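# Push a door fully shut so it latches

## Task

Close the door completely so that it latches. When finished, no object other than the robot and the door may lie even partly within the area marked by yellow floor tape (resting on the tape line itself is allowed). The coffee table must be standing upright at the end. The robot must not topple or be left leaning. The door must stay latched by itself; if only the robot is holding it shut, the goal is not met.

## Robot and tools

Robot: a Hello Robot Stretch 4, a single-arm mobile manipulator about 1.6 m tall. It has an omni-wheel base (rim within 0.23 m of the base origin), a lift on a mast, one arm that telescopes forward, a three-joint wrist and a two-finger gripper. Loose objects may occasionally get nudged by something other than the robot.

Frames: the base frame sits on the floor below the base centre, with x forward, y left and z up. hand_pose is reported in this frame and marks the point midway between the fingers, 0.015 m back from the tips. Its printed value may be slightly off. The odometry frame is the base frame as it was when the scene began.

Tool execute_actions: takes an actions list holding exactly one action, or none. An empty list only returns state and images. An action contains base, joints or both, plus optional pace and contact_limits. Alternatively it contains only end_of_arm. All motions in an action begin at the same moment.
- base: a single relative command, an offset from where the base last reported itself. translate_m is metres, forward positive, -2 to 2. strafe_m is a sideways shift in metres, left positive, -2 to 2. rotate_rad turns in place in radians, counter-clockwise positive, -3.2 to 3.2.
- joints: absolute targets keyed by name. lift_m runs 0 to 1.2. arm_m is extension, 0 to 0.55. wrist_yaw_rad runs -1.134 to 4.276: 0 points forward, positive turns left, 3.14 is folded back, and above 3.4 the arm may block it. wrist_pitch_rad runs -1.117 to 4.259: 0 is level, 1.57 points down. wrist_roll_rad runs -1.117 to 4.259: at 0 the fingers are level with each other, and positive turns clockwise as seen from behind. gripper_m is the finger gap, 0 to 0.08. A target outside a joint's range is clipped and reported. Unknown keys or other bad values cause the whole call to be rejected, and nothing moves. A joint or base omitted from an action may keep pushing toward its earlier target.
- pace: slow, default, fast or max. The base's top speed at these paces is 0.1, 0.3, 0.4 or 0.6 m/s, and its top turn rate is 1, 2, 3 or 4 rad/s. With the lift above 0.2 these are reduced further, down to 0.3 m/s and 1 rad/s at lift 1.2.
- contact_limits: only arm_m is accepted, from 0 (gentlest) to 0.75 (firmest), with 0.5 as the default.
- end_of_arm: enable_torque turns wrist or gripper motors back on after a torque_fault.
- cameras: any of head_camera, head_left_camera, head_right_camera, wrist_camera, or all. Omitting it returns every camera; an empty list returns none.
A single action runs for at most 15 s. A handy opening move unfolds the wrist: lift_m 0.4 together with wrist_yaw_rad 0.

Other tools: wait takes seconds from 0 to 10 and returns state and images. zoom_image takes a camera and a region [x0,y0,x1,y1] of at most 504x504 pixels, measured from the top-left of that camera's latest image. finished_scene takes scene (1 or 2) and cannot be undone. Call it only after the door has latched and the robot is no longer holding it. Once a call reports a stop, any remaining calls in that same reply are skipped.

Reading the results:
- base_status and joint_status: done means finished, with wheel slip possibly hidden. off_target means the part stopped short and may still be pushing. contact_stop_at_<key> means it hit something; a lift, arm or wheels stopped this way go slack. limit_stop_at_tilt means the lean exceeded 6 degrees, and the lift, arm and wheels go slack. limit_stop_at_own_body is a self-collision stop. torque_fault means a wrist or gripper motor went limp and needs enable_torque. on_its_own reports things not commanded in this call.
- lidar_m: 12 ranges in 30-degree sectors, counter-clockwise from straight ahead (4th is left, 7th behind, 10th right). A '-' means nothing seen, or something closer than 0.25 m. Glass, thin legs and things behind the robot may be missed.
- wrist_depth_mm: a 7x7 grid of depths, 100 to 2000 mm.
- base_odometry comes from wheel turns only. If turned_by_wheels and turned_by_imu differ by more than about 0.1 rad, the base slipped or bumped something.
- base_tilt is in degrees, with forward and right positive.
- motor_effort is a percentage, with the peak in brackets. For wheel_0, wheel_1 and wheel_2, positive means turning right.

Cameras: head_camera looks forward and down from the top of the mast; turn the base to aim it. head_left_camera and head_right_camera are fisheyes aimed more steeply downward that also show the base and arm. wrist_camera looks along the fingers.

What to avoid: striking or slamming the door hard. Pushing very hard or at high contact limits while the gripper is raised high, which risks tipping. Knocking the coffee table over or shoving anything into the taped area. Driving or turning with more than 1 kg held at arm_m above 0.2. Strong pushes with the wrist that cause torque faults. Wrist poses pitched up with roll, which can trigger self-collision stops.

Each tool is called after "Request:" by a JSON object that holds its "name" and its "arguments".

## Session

Request:
{"name": "execute_actions", "arguments": {"actions": []}}

Scene clock: 0.00 s.
base_odometry: x=+0.000 y=+0.000 heading=+0.000 (m, m, rad; odometry frame)
turned_by_wheels: +0.000 (rad since the last result)
turned_by_imu: +0.000 (rad since the last result)
base_tilt: forward=-0.6 right=+0.9 (deg)
lidar_m: 0.67 0.71 0.89 1.00 1.01 1.31 1.42 1.10 0.73 0.67 0.68 0.76
base_status: not commanded
joint_positions: lift_m=+0.272 arm_m=+0.002 wrist_yaw_rad=+3.034 wrist_pitch_rad=+0.008 wrist_roll_rad=+0.006 gripper_m=+0.040
joint_status: not commanded
motor_effort: lift_m=+19 arm_m=-1 wrist_yaw_rad=-1 wrist_pitch_rad=-9 wrist_roll_rad=-1 gripper_m=+0 wheel_0=+0 wheel_1=+0 wheel_2=+0 (%)
hand_pose: x=-0.0295 y=+0.1097 z=+0.4480 quat_wxyz=(+0.054, -0.004, +0.003, +0.999) (m; base frame)
wrist_depth_mm: 137 229 - 1618 1661 1336 1060 / 121 140 - 1661 1708 1336 1025 / 114 140 1618 1618 1708 1366 1060 / 125 156 1576 1661 1708 1366 1042 / 140 - - 1618 1756 1366 1060 / 1983 - 1756 1576 1661 1397 1060 / 1308 1336 133 1229 116 1205 1042
pictures: head_camera, head_left_camera, head_right_camera, wrist_camera
camera_calibration (this result's frames):
wrist_camera: T_world_to_cam=[[0.137802, 0.988707, -0.0588944, -0.0840345], [-0.0224356, -0.0563305, -0.99816, 0.518316], [-0.990206, 0.13887, 0.0144197, 0.0963311], [0, 0, 0, 1]] pos_world=[0.118596, 0.098905, 0.511024]
Images, in order (width x height): head_camera 420x560, head_left_camera 420x672, head_right_camera 420x672, wrist_camera 616x392.

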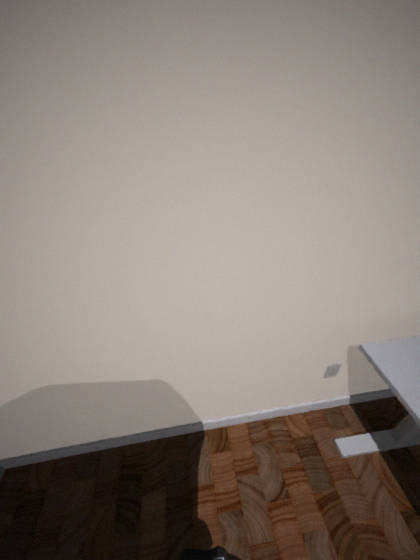

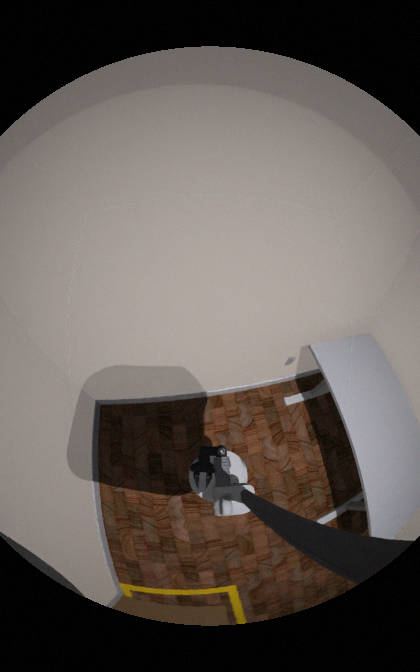

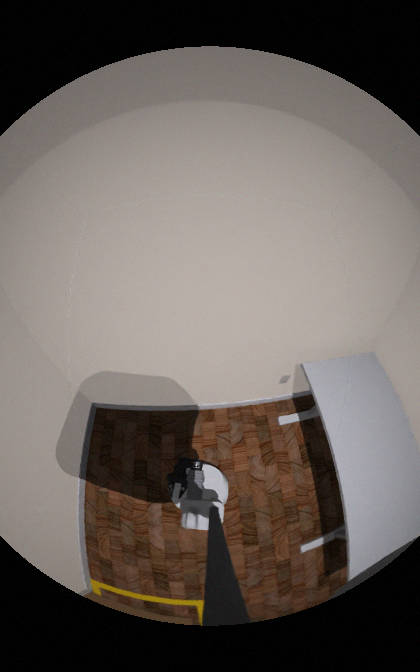

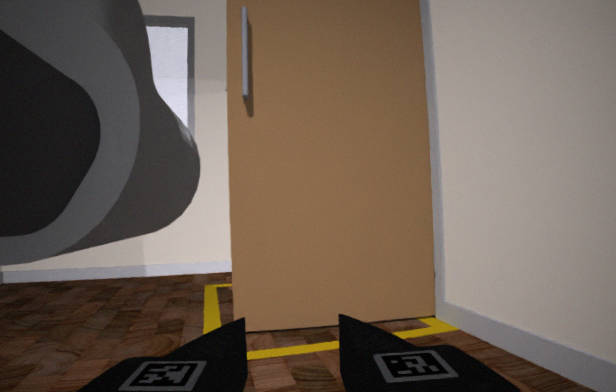

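Request:
{"name": "execute_actions", "arguments": {"actions": [{"base":{"rotate_rad":-2.94},"joints":{"lift_m":0.15,"wrist_yaw_rad":3.18},"pace":"fast"}], "cameras": ["head_camera","head_left_camera"]}}

Scene clock: 3.13 s.
base_odometry: x=+0.000 y=+0.000 heading=-2.940 (m, m, rad; odometry frame)
turned_by_wheels: -2.940 (rad since the last result)
turned_by_imu: -2.933 (rad since the last result)
base_tilt: forward=-0.5 right=+0.9 (deg)
lidar_m: 1.37 0.89 0.68 0.66 0.73 0.70 0.70 0.76 1.04 1.00 1.10 1.42
base_status: done
joint_positions: lift_m=+0.150 arm_m=+0.002 wrist_yaw_rad=+3.180 wrist_pitch_rad=+0.008 wrist_roll_rad=+0.006 gripper_m=+0.040
joint_status: all done
motor_effort: lift_m=+16(22) arm_m=-1(1) wrist_yaw_rad=+3(3) wrist_pitch_rad=-8(9) wrist_roll_rad=+0(2) gripper_m=+0(0) wheel_0=+1(5) wheel_1=+1(6) wheel_2=+0(9) (%)
hand_pose: x=-0.0432 y=+0.0792 z=+0.3269 quat_wxyz=(-0.019, -0.004, +0.003, +1.000) (m; base frame)
wrist_depth_mm: - 136 842 831 820 798 788 / - 134 160 831 820 809 788 / - 118 146 831 820 798 788 / - 129 179 820 809 798 778 / 134 167 831 820 798 788 778 / 866 866 831 820 809 788 768 / 854 842 133 809 116 768 759
pictures: head_camera, head_left_camera
Images, in order (width x height): head_camera 420x560, head_left_camera 420x672.

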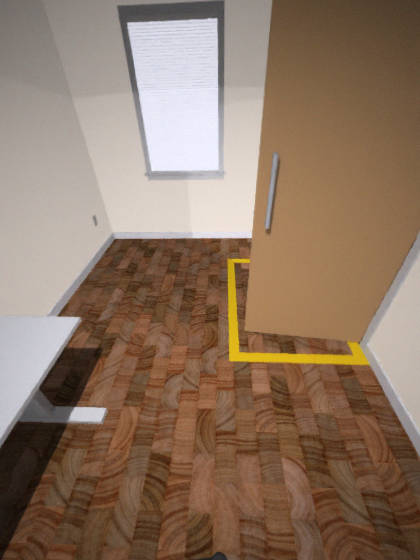

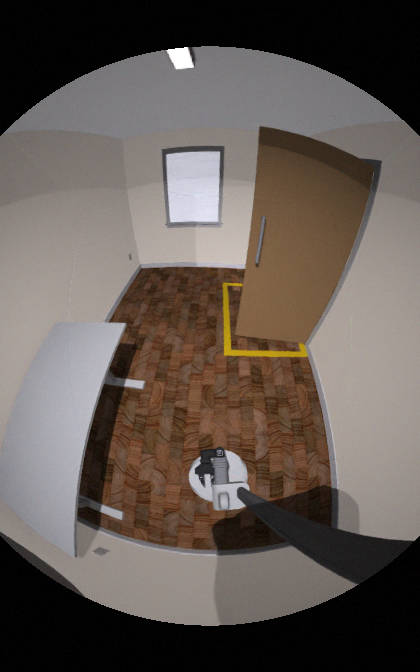

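Request:
{"name": "execute_actions", "arguments": {"actions": [{"base":{"translate_m":1.9},"pace":"max"}], "cameras": []}}

Request:
{"name": "execute_actions", "arguments": {"actions": [{"base":{"rotate_rad":-1.66},"pace":"fast"}], "cameras": ["head_camera","head_left_camera"]}}

Scene clock: 9.10 s.
base_odometry: x=-1.861 y=-0.381 heading=-2.940 (m, m, rad; odometry frame)
turned_by_wheels: +0.000 (rad since the last result)
turned_by_imu: -0.001 (rad since the last result)
base_tilt: forward=-0.6 right=+0.8 (deg)
lidar_m: 1.09 1.16 1.34 1.31 1.34 1.13 2.58 0.51 0.71 0.83 0.86 1.18
base_status: done
joint_positions: lift_m=+0.150 arm_m=+0.002 wrist_yaw_rad=+3.180 wrist_pitch_rad=+0.008 wrist_roll_rad=+0.006 gripper_m=+0.040
joint_status: not commanded
motor_effort: lift_m=+16(16) arm_m=-1(1) wrist_yaw_rad=+0(1) wrist_pitch_rad=-9(8) wrist_roll_rad=-1(1) gripper_m=+0(0) wheel_0=+1(7) wheel_1=+0(4) wheel_2=+0(15) (%)
hand_pose: x=-0.0432 y=+0.0792 z=+0.3268 quat_wxyz=(-0.019, -0.004, +0.003, +1.000) (m; base frame)
wrist_depth_mm: - 136 - - - - - / - 135 160 - - - 1281 / - 117 146 - - 1983 1708 / - 129 179 - - - - / 134 167 - - - - - / 559 1537 1537 1499 1430 1366 1182 / 559 1025 133 946 115 931 891
pictures: none
No camera images: the call's "cameras" was empty. Leave "cameras" out to get every camera's image.

Scene clock: 10.87 s.
base_odometry: x=-1.861 y=-0.381 heading=+1.683 (m, m, rad; odometry frame)
turned_by_wheels: -1.660 (rad since the last result)
turned_by_imu: -1.656 (rad since the last result)
base_tilt: forward=-0.6 right=+0.9 (deg)
lidar_m: 0.84 0.85 1.18 1.08 1.16 1.36 1.31 1.38 1.13 2.15 0.50 0.53
base_status: done
joint_positions: lift_m=+0.150 arm_m=+0.002 wrist_yaw_rad=+3.180 wrist_pitch_rad=+0.008 wrist_roll_rad=+0.006 gripper_m=+0.040
joint_status: not commanded
motor_effort: lift_m=+16(16) arm_m=-1(1) wrist_yaw_rad=+0(1) wrist_pitch_rad=-9(8) wrist_roll_rad=+0(1) gripper_m=+0(1) wheel_0=+2(7) wheel_1=+0(11) wheel_2=-1(8) (%)
hand_pose: x=-0.0432 y=+0.0792 z=+0.3268 quat_wxyz=(-0.019, -0.004, +0.003, +1.000) (m; base frame)
wrist_depth_mm: - 136 1499 1499 1499 1537 1499 / - 135 160 1499 1499 1499 1499 / - 118 146 1464 1499 1499 1499 / - 129 179 1499 1464 1499 1464 / 134 167 1499 1464 1499 1499 1464 / 1205 1464 1430 1464 1397 1336 1281 / 946 1008 132 931 116 931 891
pictures: head_camera, head_left_camera
Images, in order (width x height): head_camera 420x560, head_left_camera 420x672.

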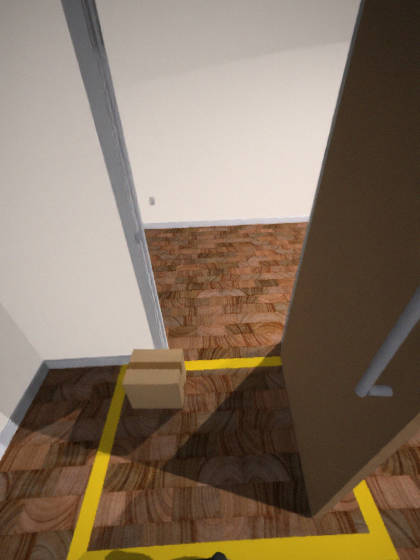

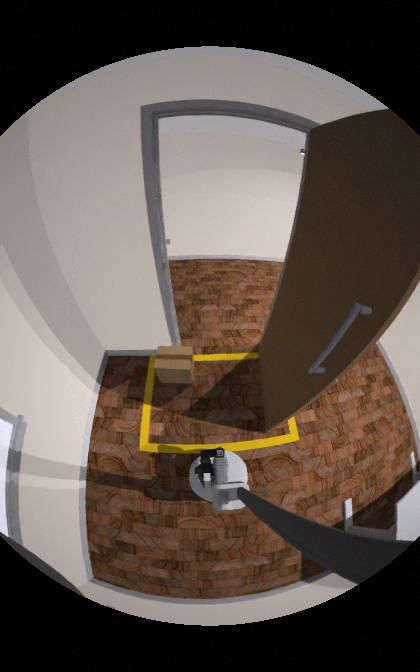

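Request:
{"name": "execute_actions", "arguments": {"actions": [{"base":{"strafe_m":-0.12},"pace":"max"}], "cameras": []}}

Request:
{"name": "execute_actions", "arguments": {"actions": [{"base":{"translate_m":0.89},"pace":"max"}], "cameras": ["head_left_camera"]}}

Request:
{"name": "execute_actions", "arguments": {"actions": [{"base":{"strafe_m":0.56}}], "cameras": ["head_left_camera"]}}

Scene clock: 14.80 s.
base_odometry: x=-1.742 y=-0.368 heading=+1.684 (m, m, rad; odometry frame)
turned_by_wheels: +0.000 (rad since the last result)
turned_by_imu: -0.001 (rad since the last result)
base_tilt: forward=-0.6 right=+0.8 (deg)
lidar_m: 3.39 0.86 1.32 1.21 1.25 1.38 1.31 1.28 1.02 2.16 0.44 0.42
base_status: done
joint_positions: lift_m=+0.150 arm_m=+0.002 wrist_yaw_rad=+3.180 wrist_pitch_rad=+0.008 wrist_roll_rad=+0.006 gripper_m=+0.040
joint_status: not commanded
motor_effort: lift_m=+17(16) arm_m=-1(1) wrist_yaw_rad=-1(2) wrist_pitch_rad=-9(10) wrist_roll_rad=+0(1) gripper_m=+0(0) wheel_0=+2(13) wheel_1=+0(10) wheel_2=-1(2) (%)
hand_pose: x=-0.0432 y=+0.0792 z=+0.3268 quat_wxyz=(-0.019, -0.004, +0.003, +1.000) (m; base frame)
wrist_depth_mm: - 135 1499 1499 1499 1499 1499 / - 135 160 1464 1464 1499 1499 / - 118 146 1499 1499 1464 1499 / - 129 179 1464 1499 1499 1464 / 134 167 1499 1499 1464 1499 1499 / 1229 1499 1464 1464 1430 1336 1281 / 917 1025 133 946 115 931 891
pictures: none
No camera images: the call's "cameras" was empty. Leave "cameras" out to get every camera's image.

Scene clock: 17.87 s.
base_odometry: x=-1.842 y=+0.517 heading=+1.684 (m, m, rad; odometry frame)
turned_by_wheels: +0.000 (rad since the last result)
turned_by_imu: -0.001 (rad since the last result)
base_tilt: forward=-0.6 right=+0.9 (deg)
lidar_m: 2.51 1.85 0.30 0.28 1.31 1.74 2.21 0.45 0.35 0.32 0.36 2.58
base_status: done
joint_positions: lift_m=+0.150 arm_m=+0.002 wrist_yaw_rad=+3.180 wrist_pitch_rad=+0.008 wrist_roll_rad=+0.006 gripper_m=+0.040
joint_status: not commanded
motor_effort: lift_m=+17(16) arm_m=-1(1) wrist_yaw_rad=+1(0) wrist_pitch_rad=-9(9) wrist_roll_rad=+0(1) gripper_m=+0(0) wheel_0=+0(6) wheel_1=-1(9) wheel_2=+0(15) (%)
hand_pose: x=-0.0432 y=+0.0792 z=+0.3268 quat_wxyz=(-0.019, -0.004, +0.003, +1.000) (m; base frame)
wrist_depth_mm: - 135 - - - - 1808 / - 135 160 - - - 1708 / - 118 146 - - - 1756 / - 129 179 - - - 1756 / 134 166 - - - - 1863 / 559 1537 1537 1499 1464 1366 1308 / 554 1025 132 931 116 917 891
pictures: head_left_camera
Images, in order (width x height): head_left_camera 420x672.

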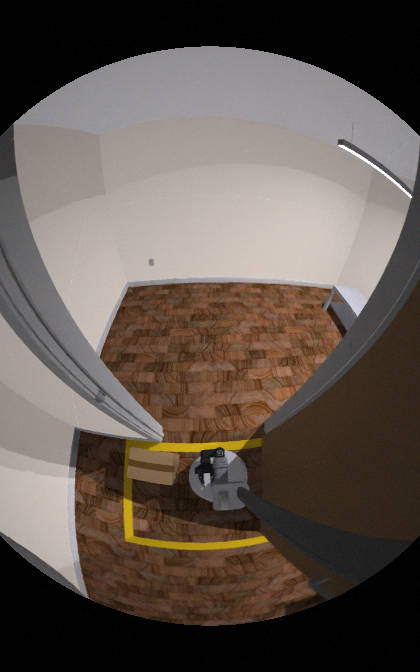

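Scene clock: 21.07 s.
base_odometry: x=-2.399 y=+0.454 heading=+1.684 (m, m, rad; odometry frame)
turned_by_wheels: +0.000 (rad since the last result)
turned_by_imu: -0.002 (rad since the last result)
base_tilt: forward=-0.6 right=+0.9 (deg)
lidar_m: 0.25 0.26 0.25 0.25 0.72 1.00 2.21 2.11 0.89 0.88 0.94 0.27
base_status: done
joint_positions: lift_m=+0.150 arm_m=+0.002 wrist_yaw_rad=+3.180 wrist_pitch_rad=+0.008 wrist_roll_rad=+0.006 gripper_m=+0.040
joint_status: not commanded
motor_effort: lift_m=+16(17) arm_m=-1(1) wrist_yaw_rad=-2(1) wrist_pitch_rad=-9(9) wrist_roll_rad=+0(1) gripper_m=+0(0) wheel_0=-2(14) wheel_1=+1(11) wheel_2=-1(1) (%)
hand_pose: x=-0.0432 y=+0.0792 z=+0.3268 quat_wxyz=(-0.019, -0.004, +0.003, +1.000) (m; base frame)
wrist_depth_mm: - 135 - - - 1308 917 / - 134 160 - - 1336 946 / - 118 145 - - 1397 931 / - 129 179 - - 1397 946 / 134 167 - - - 1397 960 / 1229 1537 1537 1499 1430 1229 960 / 931 1025 133 946 115 917 866
pictures: head_left_camera
Images, in order (width x height): head_left_camera 420x672.

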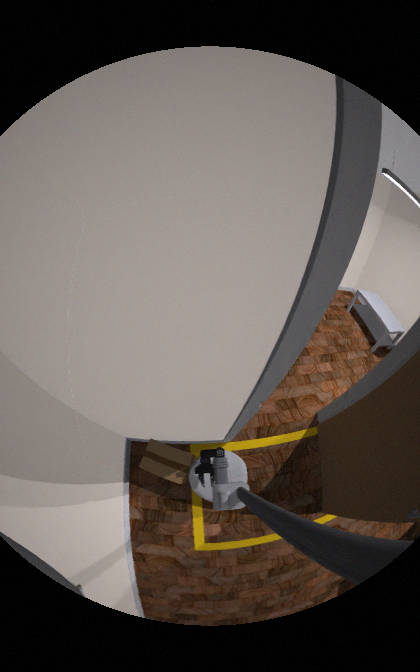

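Request:
{"name": "execute_actions", "arguments": {"actions": [{"base":{"translate_m":-0.89},"pace":"max"}], "cameras": ["head_camera"]}}

Request:
{"name": "execute_actions", "arguments": {"actions": [{"base":{"strafe_m":-1.22},"pace":"max"}], "cameras": ["head_left_camera"]}}

Scene clock: 25.37 s.
base_odometry: x=-2.299 y=-0.431 heading=+1.684 (m, m, rad; odometry frame)
turned_by_wheels: +0.000 (rad since the last result)
turned_by_imu: -0.001 (rad since the last result)
base_tilt: forward=-0.6 right=+0.9 (deg)
lidar_m: 0.89 0.85 0.72 0.66 0.69 0.98 1.32 1.39 1.57 2.15 0.88 1.30
base_status: done
joint_positions: lift_m=+0.150 arm_m=+0.002 wrist_yaw_rad=+3.180 wrist_pitch_rad=+0.008 wrist_roll_rad=+0.006 gripper_m=+0.040
joint_status: not commanded
motor_effort: lift_m=+17(17) arm_m=-1(1) wrist_yaw_rad=+2(0) wrist_pitch_rad=-8(9) wrist_roll_rad=+1(0) gripper_m=+0(0) wheel_0=+1(9) wheel_1=+0(8) wheel_2=-1(14) (%)
hand_pose: x=-0.0432 y=+0.0792 z=+0.3267 quat_wxyz=(-0.019, -0.004, +0.003, +1.000) (m; base frame)
wrist_depth_mm: - 135 1499 1464 1499 1308 917 / - 135 159 1537 1499 1366 931 / - 117 145 1499 1499 1366 931 / - 129 179 1464 1499 1397 946 / 134 167 1464 1499 1464 1397 946 / 1205 1430 1464 1499 1430 1255 946 / 931 1025 133 946 116 931 866
pictures: head_camera
Images, in order (width x height): head_camera 420x560.

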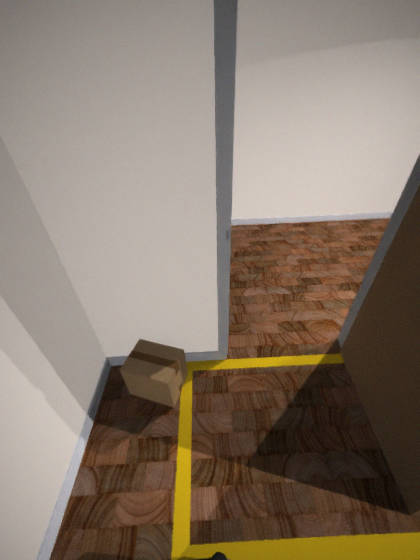

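Scene clock: 28.80 s.
base_odometry: x=-1.087 y=-0.293 heading=+1.684 (m, m, rad; odometry frame)
turned_by_wheels: +0.000 (rad since the last result)
turned_by_imu: +0.002 (rad since the last result)
base_tilt: forward=-0.6 right=+0.9 (deg)
lidar_m: 0.99 0.43 0.42 1.88 1.88 1.37 0.90 0.55 0.74 1.80 1.69 1.21
base_status: done
joint_positions: lift_m=+0.150 arm_m=+0.002 wrist_yaw_rad=+3.180 wrist_pitch_rad=+0.008 wrist_roll_rad=+0.006 gripper_m=+0.040
joint_status: not commanded
motor_effort: lift_m=+17(17) arm_m=-1(1) wrist_yaw_rad=+1(0) wrist_pitch_rad=-8(8) wrist_roll_rad=-2(1) gripper_m=+0(0) wheel_0=+2(13) wheel_1=+0(9) wheel_2=+0(1) (%)
hand_pose: x=-0.0432 y=+0.0792 z=+0.3267 quat_wxyz=(-0.019, -0.004, +0.003, +1.000) (m; base frame)
wrist_depth_mm: - 135 1499 1499 1537 1537 1499 / - 135 159 1464 1464 1499 1499 / - 118 146 1499 1537 1430 1499 / - 129 179 1499 1499 1464 1464 / 134 166 1464 1499 1464 1499 1464 / 1229 1255 1499 1464 1430 1336 1308 / 931 960 133 931 116 931 891
pictures: head_left_camera
Images, in order (width x height): head_left_camera 420x672.

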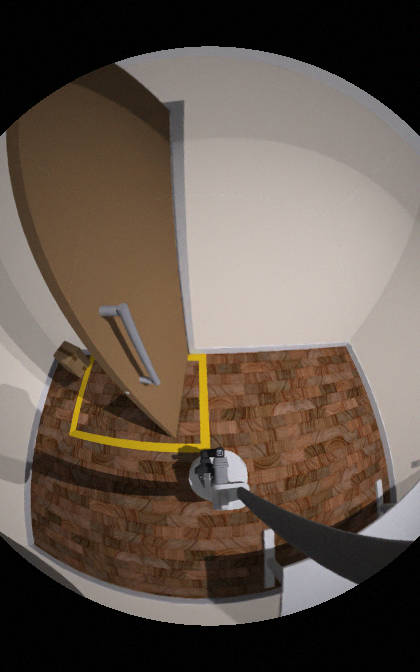

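Request:
{"name": "execute_actions", "arguments": {"actions": [{"base":{"translate_m":0.45},"pace":"max"}], "cameras": []}}

Request:
{"name": "execute_actions", "arguments": {"actions": [{"base":{"strafe_m":0.7}}], "cameras": ["head_left_camera"]}}

Scene clock: 31.80 s.
base_odometry: x=-1.137 y=+0.154 heading=+1.683 (m, m, rad; odometry frame)
turned_by_wheels: +0.000 (rad since the last result)
turned_by_imu: -0.001 (rad since the last result)
base_tilt: forward=-0.6 right=+0.9 (deg)
lidar_m: 0.70 0.37 0.28 0.25 0.25 1.86 1.02 0.98 1.37 1.79 1.05 0.72
base_status: done
joint_positions: lift_m=+0.150 arm_m=+0.002 wrist_yaw_rad=+3.180 wrist_pitch_rad=+0.008 wrist_roll_rad=+0.006 gripper_m=+0.040
joint_status: not commanded
motor_effort: lift_m=+17(16) arm_m=-1(1) wrist_yaw_rad=-1(0) wrist_pitch_rad=-8(8) wrist_roll_rad=-1(0) gripper_m=+0(0) wheel_0=+0(7) wheel_1=-1(5) wheel_2=+0(13) (%)
hand_pose: x=-0.0432 y=+0.0792 z=+0.3267 quat_wxyz=(-0.019, -0.004, +0.003, +1.000) (m; base frame)
wrist_depth_mm: - 136 1983 1983 1983 1983 1983 / - 135 160 1983 1983 1983 1983 / - 118 146 1983 1921 1921 1983 / - 129 179 1921 1983 1983 1921 / 134 167 1983 1983 1983 1983 1921 / 1229 1537 1464 1499 1397 1397 1281 / 931 1025 133 946 116 931 891
pictures: none
No camera images: the call's "cameras" was empty. Leave "cameras" out to get every camera's image.

Scene clock: 35.47 s.
base_odometry: x=-1.833 y=+0.075 heading=+1.684 (m, m, rad; odometry frame)
turned_by_wheels: +0.000 (rad since the last result)
turned_by_imu: -0.005 (rad since the last result)
base_tilt: forward=-0.6 right=+0.9 (deg)
lidar_m: 0.25 0.25 0.84 1.18 1.24 1.71 1.76 1.35 1.37 2.51 1.02 0.40
base_status: done
joint_positions: lift_m=+0.150 arm_m=+0.002 wrist_yaw_rad=+3.180 wrist_pitch_rad=+0.008 wrist_roll_rad=+0.006 gripper_m=+0.040
joint_status: not commanded
motor_effort: lift_m=+17(17) arm_m=-1(1) wrist_yaw_rad=+0(2) wrist_pitch_rad=-8(9) wrist_roll_rad=+0(1) gripper_m=+0(0) wheel_0=+0(17) wheel_1=+1(17) wheel_2=+0(2) (%)
hand_pose: x=-0.0432 y=+0.0792 z=+0.3267 quat_wxyz=(-0.019, -0.004, +0.003, +1.000) (m; base frame)
wrist_depth_mm: - 136 1983 1983 1983 1983 1756 / - 134 160 1983 1983 1983 1661 / - 118 145 1983 1921 1983 1708 / - 129 179 1983 1983 1921 1708 / 134 167 1983 1983 1921 1921 1708 / 1205 1537 1499 1499 1430 1366 1308 / 931 1025 133 946 116 931 878
pictures: head_left_camera
Images, in order (width x height): head_left_camera 420x672.

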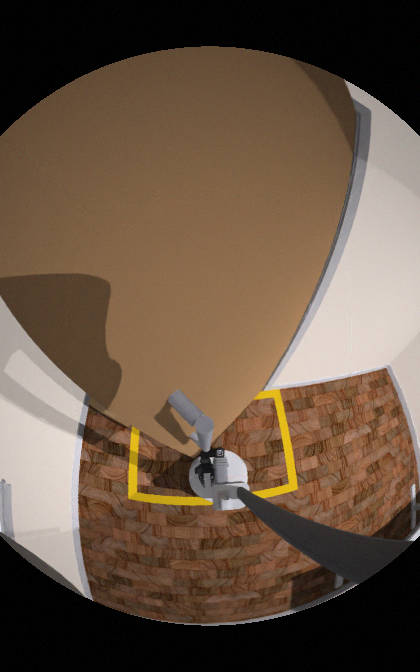

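Request:
{"name": "execute_actions", "arguments": {"actions": [{"base":{"translate_m":0.3}}], "cameras": []}}

Request:
{"name": "execute_actions", "arguments": {"actions": [{"base":{"translate_m":0.24},"pace":"slow"}], "cameras": ["head_left_camera"]}}

Scene clock: 38.70 s.
base_odometry: x=-1.867 y=+0.373 heading=+1.684 (m, m, rad; odometry frame)
turned_by_wheels: +0.000 (rad since the last result)
turned_by_imu: -0.001 (rad since the last result)
base_tilt: forward=-0.6 right=+0.9 (deg)
lidar_m: 0.25 - 0.25 0.26 1.25 1.67 2.07 1.60 1.86 1.75 0.60 0.27
base_status: done
joint_positions: lift_m=+0.150 arm_m=+0.002 wrist_yaw_rad=+3.180 wrist_pitch_rad=+0.008 wrist_roll_rad=+0.006 gripper_m=+0.040
joint_status: not commanded
motor_effort: lift_m=+17(17) arm_m=-1(1) wrist_yaw_rad=+0(6) wrist_pitch_rad=-9(8) wrist_roll_rad=-1(1) gripper_m=+0(0) wheel_0=+0(6) wheel_1=-1(8) wheel_2=+1(12) (%)
hand_pose: x=-0.0432 y=+0.0791 z=+0.3267 quat_wxyz=(-0.019, -0.004, +0.003, +1.000) (m; base frame)
wrist_depth_mm: - 136 - - - - 1756 / - 135 159 - - - 1708 / - 117 146 - - - 1708 / - 129 179 - - - 1756 / 134 167 - - - - 1756 / 1229 1537 1499 1464 1464 1336 1281 / 931 1025 133 946 116 931 891
pictures: none
No camera images: the call's "cameras" was empty. Leave "cameras" out to get every camera's image.

Scene clock: 42.70 s.
base_odometry: x=-1.894 y=+0.607 heading=+1.680 (m, m, rad; odometry frame)
turned_by_wheels: -0.003 (rad since the last result)
turned_by_imu: +0.075 (rad since the last result)
base_tilt: forward=-0.6 right=+0.9 (deg)
lidar_m: - 0.25 0.28 0.66 1.27 1.81 2.28 1.76 2.38 0.65 0.28 0.25
base_status: translate_m contact_stop (by the wheels' count: +0.236 of +0.240)
joint_positions: lift_m=+0.150 arm_m=+0.002 wrist_yaw_rad=+3.180 wrist_pitch_rad=+0.008 wrist_roll_rad=+0.006 gripper_m=+0.040
joint_status: not commanded
on_its_own: the wheels are slack since a contact_stop
motor_effort: lift_m=+17(17) arm_m=-1(1) wrist_yaw_rad=+1(16) wrist_pitch_rad=-8(9) wrist_roll_rad=-1(1) gripper_m=+0(0) wheel_0=+0(26) wheel_1=+0(28) wheel_2=+0(33) (%)
hand_pose: x=-0.0432 y=+0.0792 z=+0.3267 quat_wxyz=(-0.019, -0.004, +0.003, +1.000) (m; base frame)
wrist_depth_mm: - 135 - - - - 1921 / - 135 160 - - - 1863 / - 118 145 - - - 1863 / - 129 179 - - - 1863 / 134 167 - - - - 1863 / 1205 1537 1499 1464 1430 1366 1281 / 917 1025 132 946 115 931 891
pictures: head_left_camera
Images, in order (width x height): head_left_camera 420x672.

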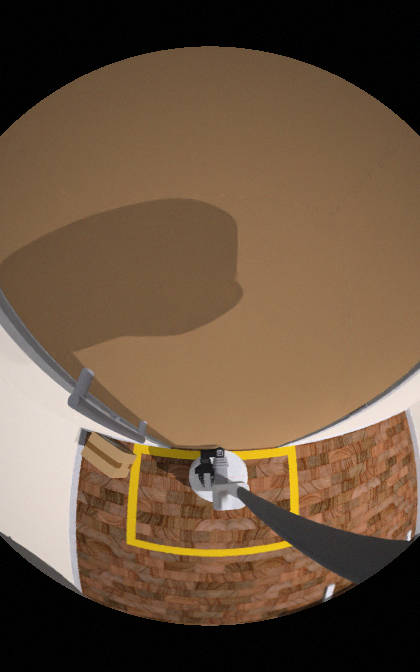

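Back off to check.

Request:
{"name": "execute_actions", "arguments": {"actions": [{"base":{"translate_m":-0.3},"pace":"max"}], "cameras": ["head_camera"]}}

Scene clock: 45.10 s.
base_odometry: x=-1.861 y=+0.309 heading=+1.681 (m, m, rad; odometry frame)
turned_by_wheels: +0.000 (rad since the last result)
turned_by_imu: +0.000 (rad since the last result)
base_tilt: forward=-0.6 right=+0.9 (deg)
lidar_m: 0.46 0.52 0.73 1.22 1.28 1.84 1.96 1.52 1.87 1.61 0.67 0.50
base_status: done
joint_positions: lift_m=+0.150 arm_m=+0.002 wrist_yaw_rad=+3.180 wrist_pitch_rad=+0.008 wrist_roll_rad=+0.006 gripper_m=+0.040
joint_status: not commanded
motor_effort: lift_m=+17(17) arm_m=-1(1) wrist_yaw_rad=+2(1) wrist_pitch_rad=-8(8) wrist_roll_rad=-1(0) gripper_m=-1(0) wheel_0=+1(7) wheel_1=+1(7) wheel_2=+1(14) (%)
hand_pose: x=-0.0432 y=+0.0792 z=+0.3267 quat_wxyz=(-0.019, -0.004, +0.003, +1.000) (m; base frame)
wrist_depth_mm: - 136 - - - - 1921 / - 135 160 - - - 1863 / - 118 146 - - - 1921 / - 129 179 - - - 1921 / 134 167 - - - - 1863 / 1205 1537 1537 1464 1430 1366 1281 / 931 1025 132 946 116 931 878
pictures: head_camera
Images, in order (width x height): head_camera 420x560.

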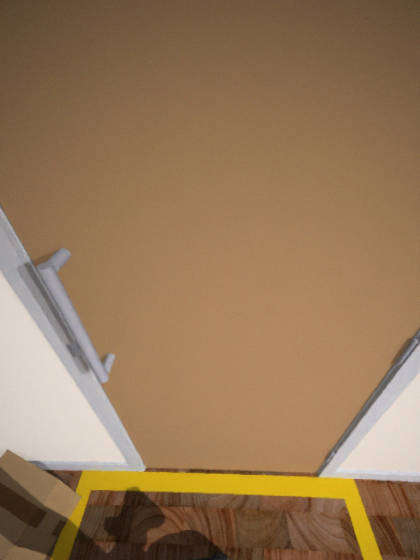

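Request:
{"name": "zoom_image", "arguments": {"camera": "head_camera", "region": [40, 320, 360, 560]}}

Region (40, 320, 360, 560) of head_camera's 420x560 image, scaled by 1.575, with more detail than that image has; it fills the top 378 rows of this view, and the rest is white.

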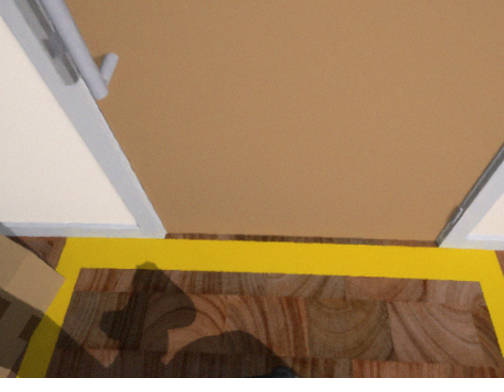

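Request:
{"name": "zoom_image", "arguments": {"camera": "head_camera", "region": [50, 440, 170, 530]}}

Region (50, 440, 170, 530) of head_camera's 420x560 image, scaled by 4.200, with more detail than that image has; it fills the top 378 rows of this view, and the rest is white.

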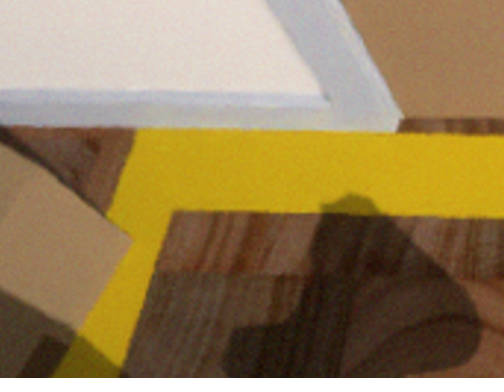

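Request:
{"name": "execute_actions", "arguments": {"actions": [{"base":{"strafe_m":0.15},"pace":"max"}], "cameras": []}}

Request:
{"name": "execute_actions", "arguments": {"actions": [{"base":{"translate_m":0.33}}], "cameras": ["head_left_camera"]}}

Scene clock: 48.97 s.
base_odometry: x=-2.010 y=+0.293 heading=+1.681 (m, m, rad; odometry frame)
turned_by_wheels: +0.000 (rad since the last result)
turned_by_imu: -0.001 (rad since the last result)
base_tilt: forward=-0.6 right=+0.9 (deg)
lidar_m: 0.49 0.46 0.61 1.05 1.14 1.59 1.98 1.63 1.87 1.63 0.70 0.52
base_status: done
joint_positions: lift_m=+0.150 arm_m=+0.002 wrist_yaw_rad=+3.180 wrist_pitch_rad=+0.008 wrist_roll_rad=+0.006 gripper_m=+0.040
joint_status: not commanded
motor_effort: lift_m=+17(17) arm_m=-1(1) wrist_yaw_rad=+0(0) wrist_pitch_rad=-8(8) wrist_roll_rad=-1(1) gripper_m=+0(1) wheel_0=+0(12) wheel_1=+1(12) wheel_2=+0(0) (%)
hand_pose: x=-0.0432 y=+0.0792 z=+0.3267 quat_wxyz=(-0.019, -0.004, +0.003, +1.000) (m; base frame)
wrist_depth_mm: - 136 - - - - 1661 / - 135 160 - - - 1618 / - 118 146 - - - 1708 / - 129 179 - - - 1661 / 134 167 - - - - 1708 / 1205 1537 1537 1464 1430 1366 1281 / 931 1025 133 946 116 931 904
pictures: none
No camera images: the call's "cameras" was empty. Leave "cameras" out to get every camera's image.

Scene clock: 51.87 s.
base_odometry: x=-2.046 y=+0.616 heading=+1.680 (m, m, rad; odometry frame)
turned_by_wheels: -0.001 (rad since the last result)
turned_by_imu: -0.005 (rad since the last result)
base_tilt: forward=-0.5 right=+0.9 (deg)
lidar_m: - 0.25 0.29 0.50 1.10 1.54 2.29 1.89 2.32 0.69 0.26 0.25
base_status: translate_m contact_stop (by the wheels' count: +0.325 of +0.330)
joint_positions: lift_m=+0.150 arm_m=+0.002 wrist_yaw_rad=+3.180 wrist_pitch_rad=+0.008 wrist_roll_rad=+0.006 gripper_m=+0.040
joint_status: not commanded
on_its_own: the wheels are slack since a contact_stop
motor_effort: lift_m=+17(17) arm_m=-1(1) wrist_yaw_rad=+1(6) wrist_pitch_rad=-8(8) wrist_roll_rad=+0(1) gripper_m=+0(0) wheel_0=+0(22) wheel_1=+0(19) wheel_2=+0(37) (%)
hand_pose: x=-0.0432 y=+0.0792 z=+0.3267 quat_wxyz=(-0.019, -0.004, +0.003, +1.000) (m; base frame)
wrist_depth_mm: - 135 - - - - 1661 / - 134 159 - - - 1576 / - 118 146 - - - 1618 / - 129 179 - - - 1618 / 134 167 - - - - 1661 / 1205 1537 1499 1499 1430 1397 1281 / 931 1042 133 946 116 931 891
pictures: head_left_camera
Images, in order (width x height): head_left_camera 420x672.

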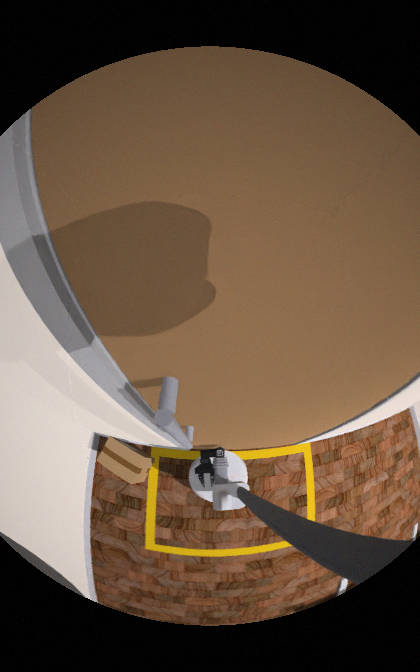

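Request:
{"name": "execute_actions", "arguments": {"actions": [{"base":{"translate_m":-0.08},"pace":"max"}], "cameras": []}}

Request:
{"name": "finished_scene", "arguments": {"scene": 2}}

Scene clock: 53.73 s.
base_odometry: x=-2.037 y=+0.537 heading=+1.680 (m, m, rad; odometry frame)
turned_by_wheels: +0.000 (rad since the last result)
turned_by_imu: -0.001 (rad since the last result)
base_tilt: forward=-0.6 right=+0.9 (deg)
lidar_m: 0.26 0.25 0.42 0.53 1.11 1.54 2.21 1.83 2.14 0.95 0.37 0.28
base_status: done
joint_positions: lift_m=+0.150 arm_m=+0.002 wrist_yaw_rad=+3.180 wrist_pitch_rad=+0.008 wrist_roll_rad=+0.006 gripper_m=+0.040
joint_status: not commanded
motor_effort: lift_m=+17(17) arm_m=-1(1) wrist_yaw_rad=+1(0) wrist_pitch_rad=-8(8) wrist_roll_rad=+0(1) gripper_m=+0(1) wheel_0=+1(7) wheel_1=+0(3) wheel_2=+1(11) (%)
hand_pose: x=-0.0432 y=+0.0792 z=+0.3267 quat_wxyz=(-0.019, -0.004, +0.003, +1.000) (m; base frame)
wrist_depth_mm: - 136 - - - - 1618 / - 134 160 - - - 1537 / - 118 146 - - - 1661 / - 129 179 - - - 1661 / 134 167 - - - - 1618 / 1229 1537 1537 1499 1430 1366 1308 / 931 1008 133 946 115 917 904
pictures: none
No camera images: the call's "cameras" was empty. Leave "cameras" out to get every camera's image.

The scene is finished: the task was done.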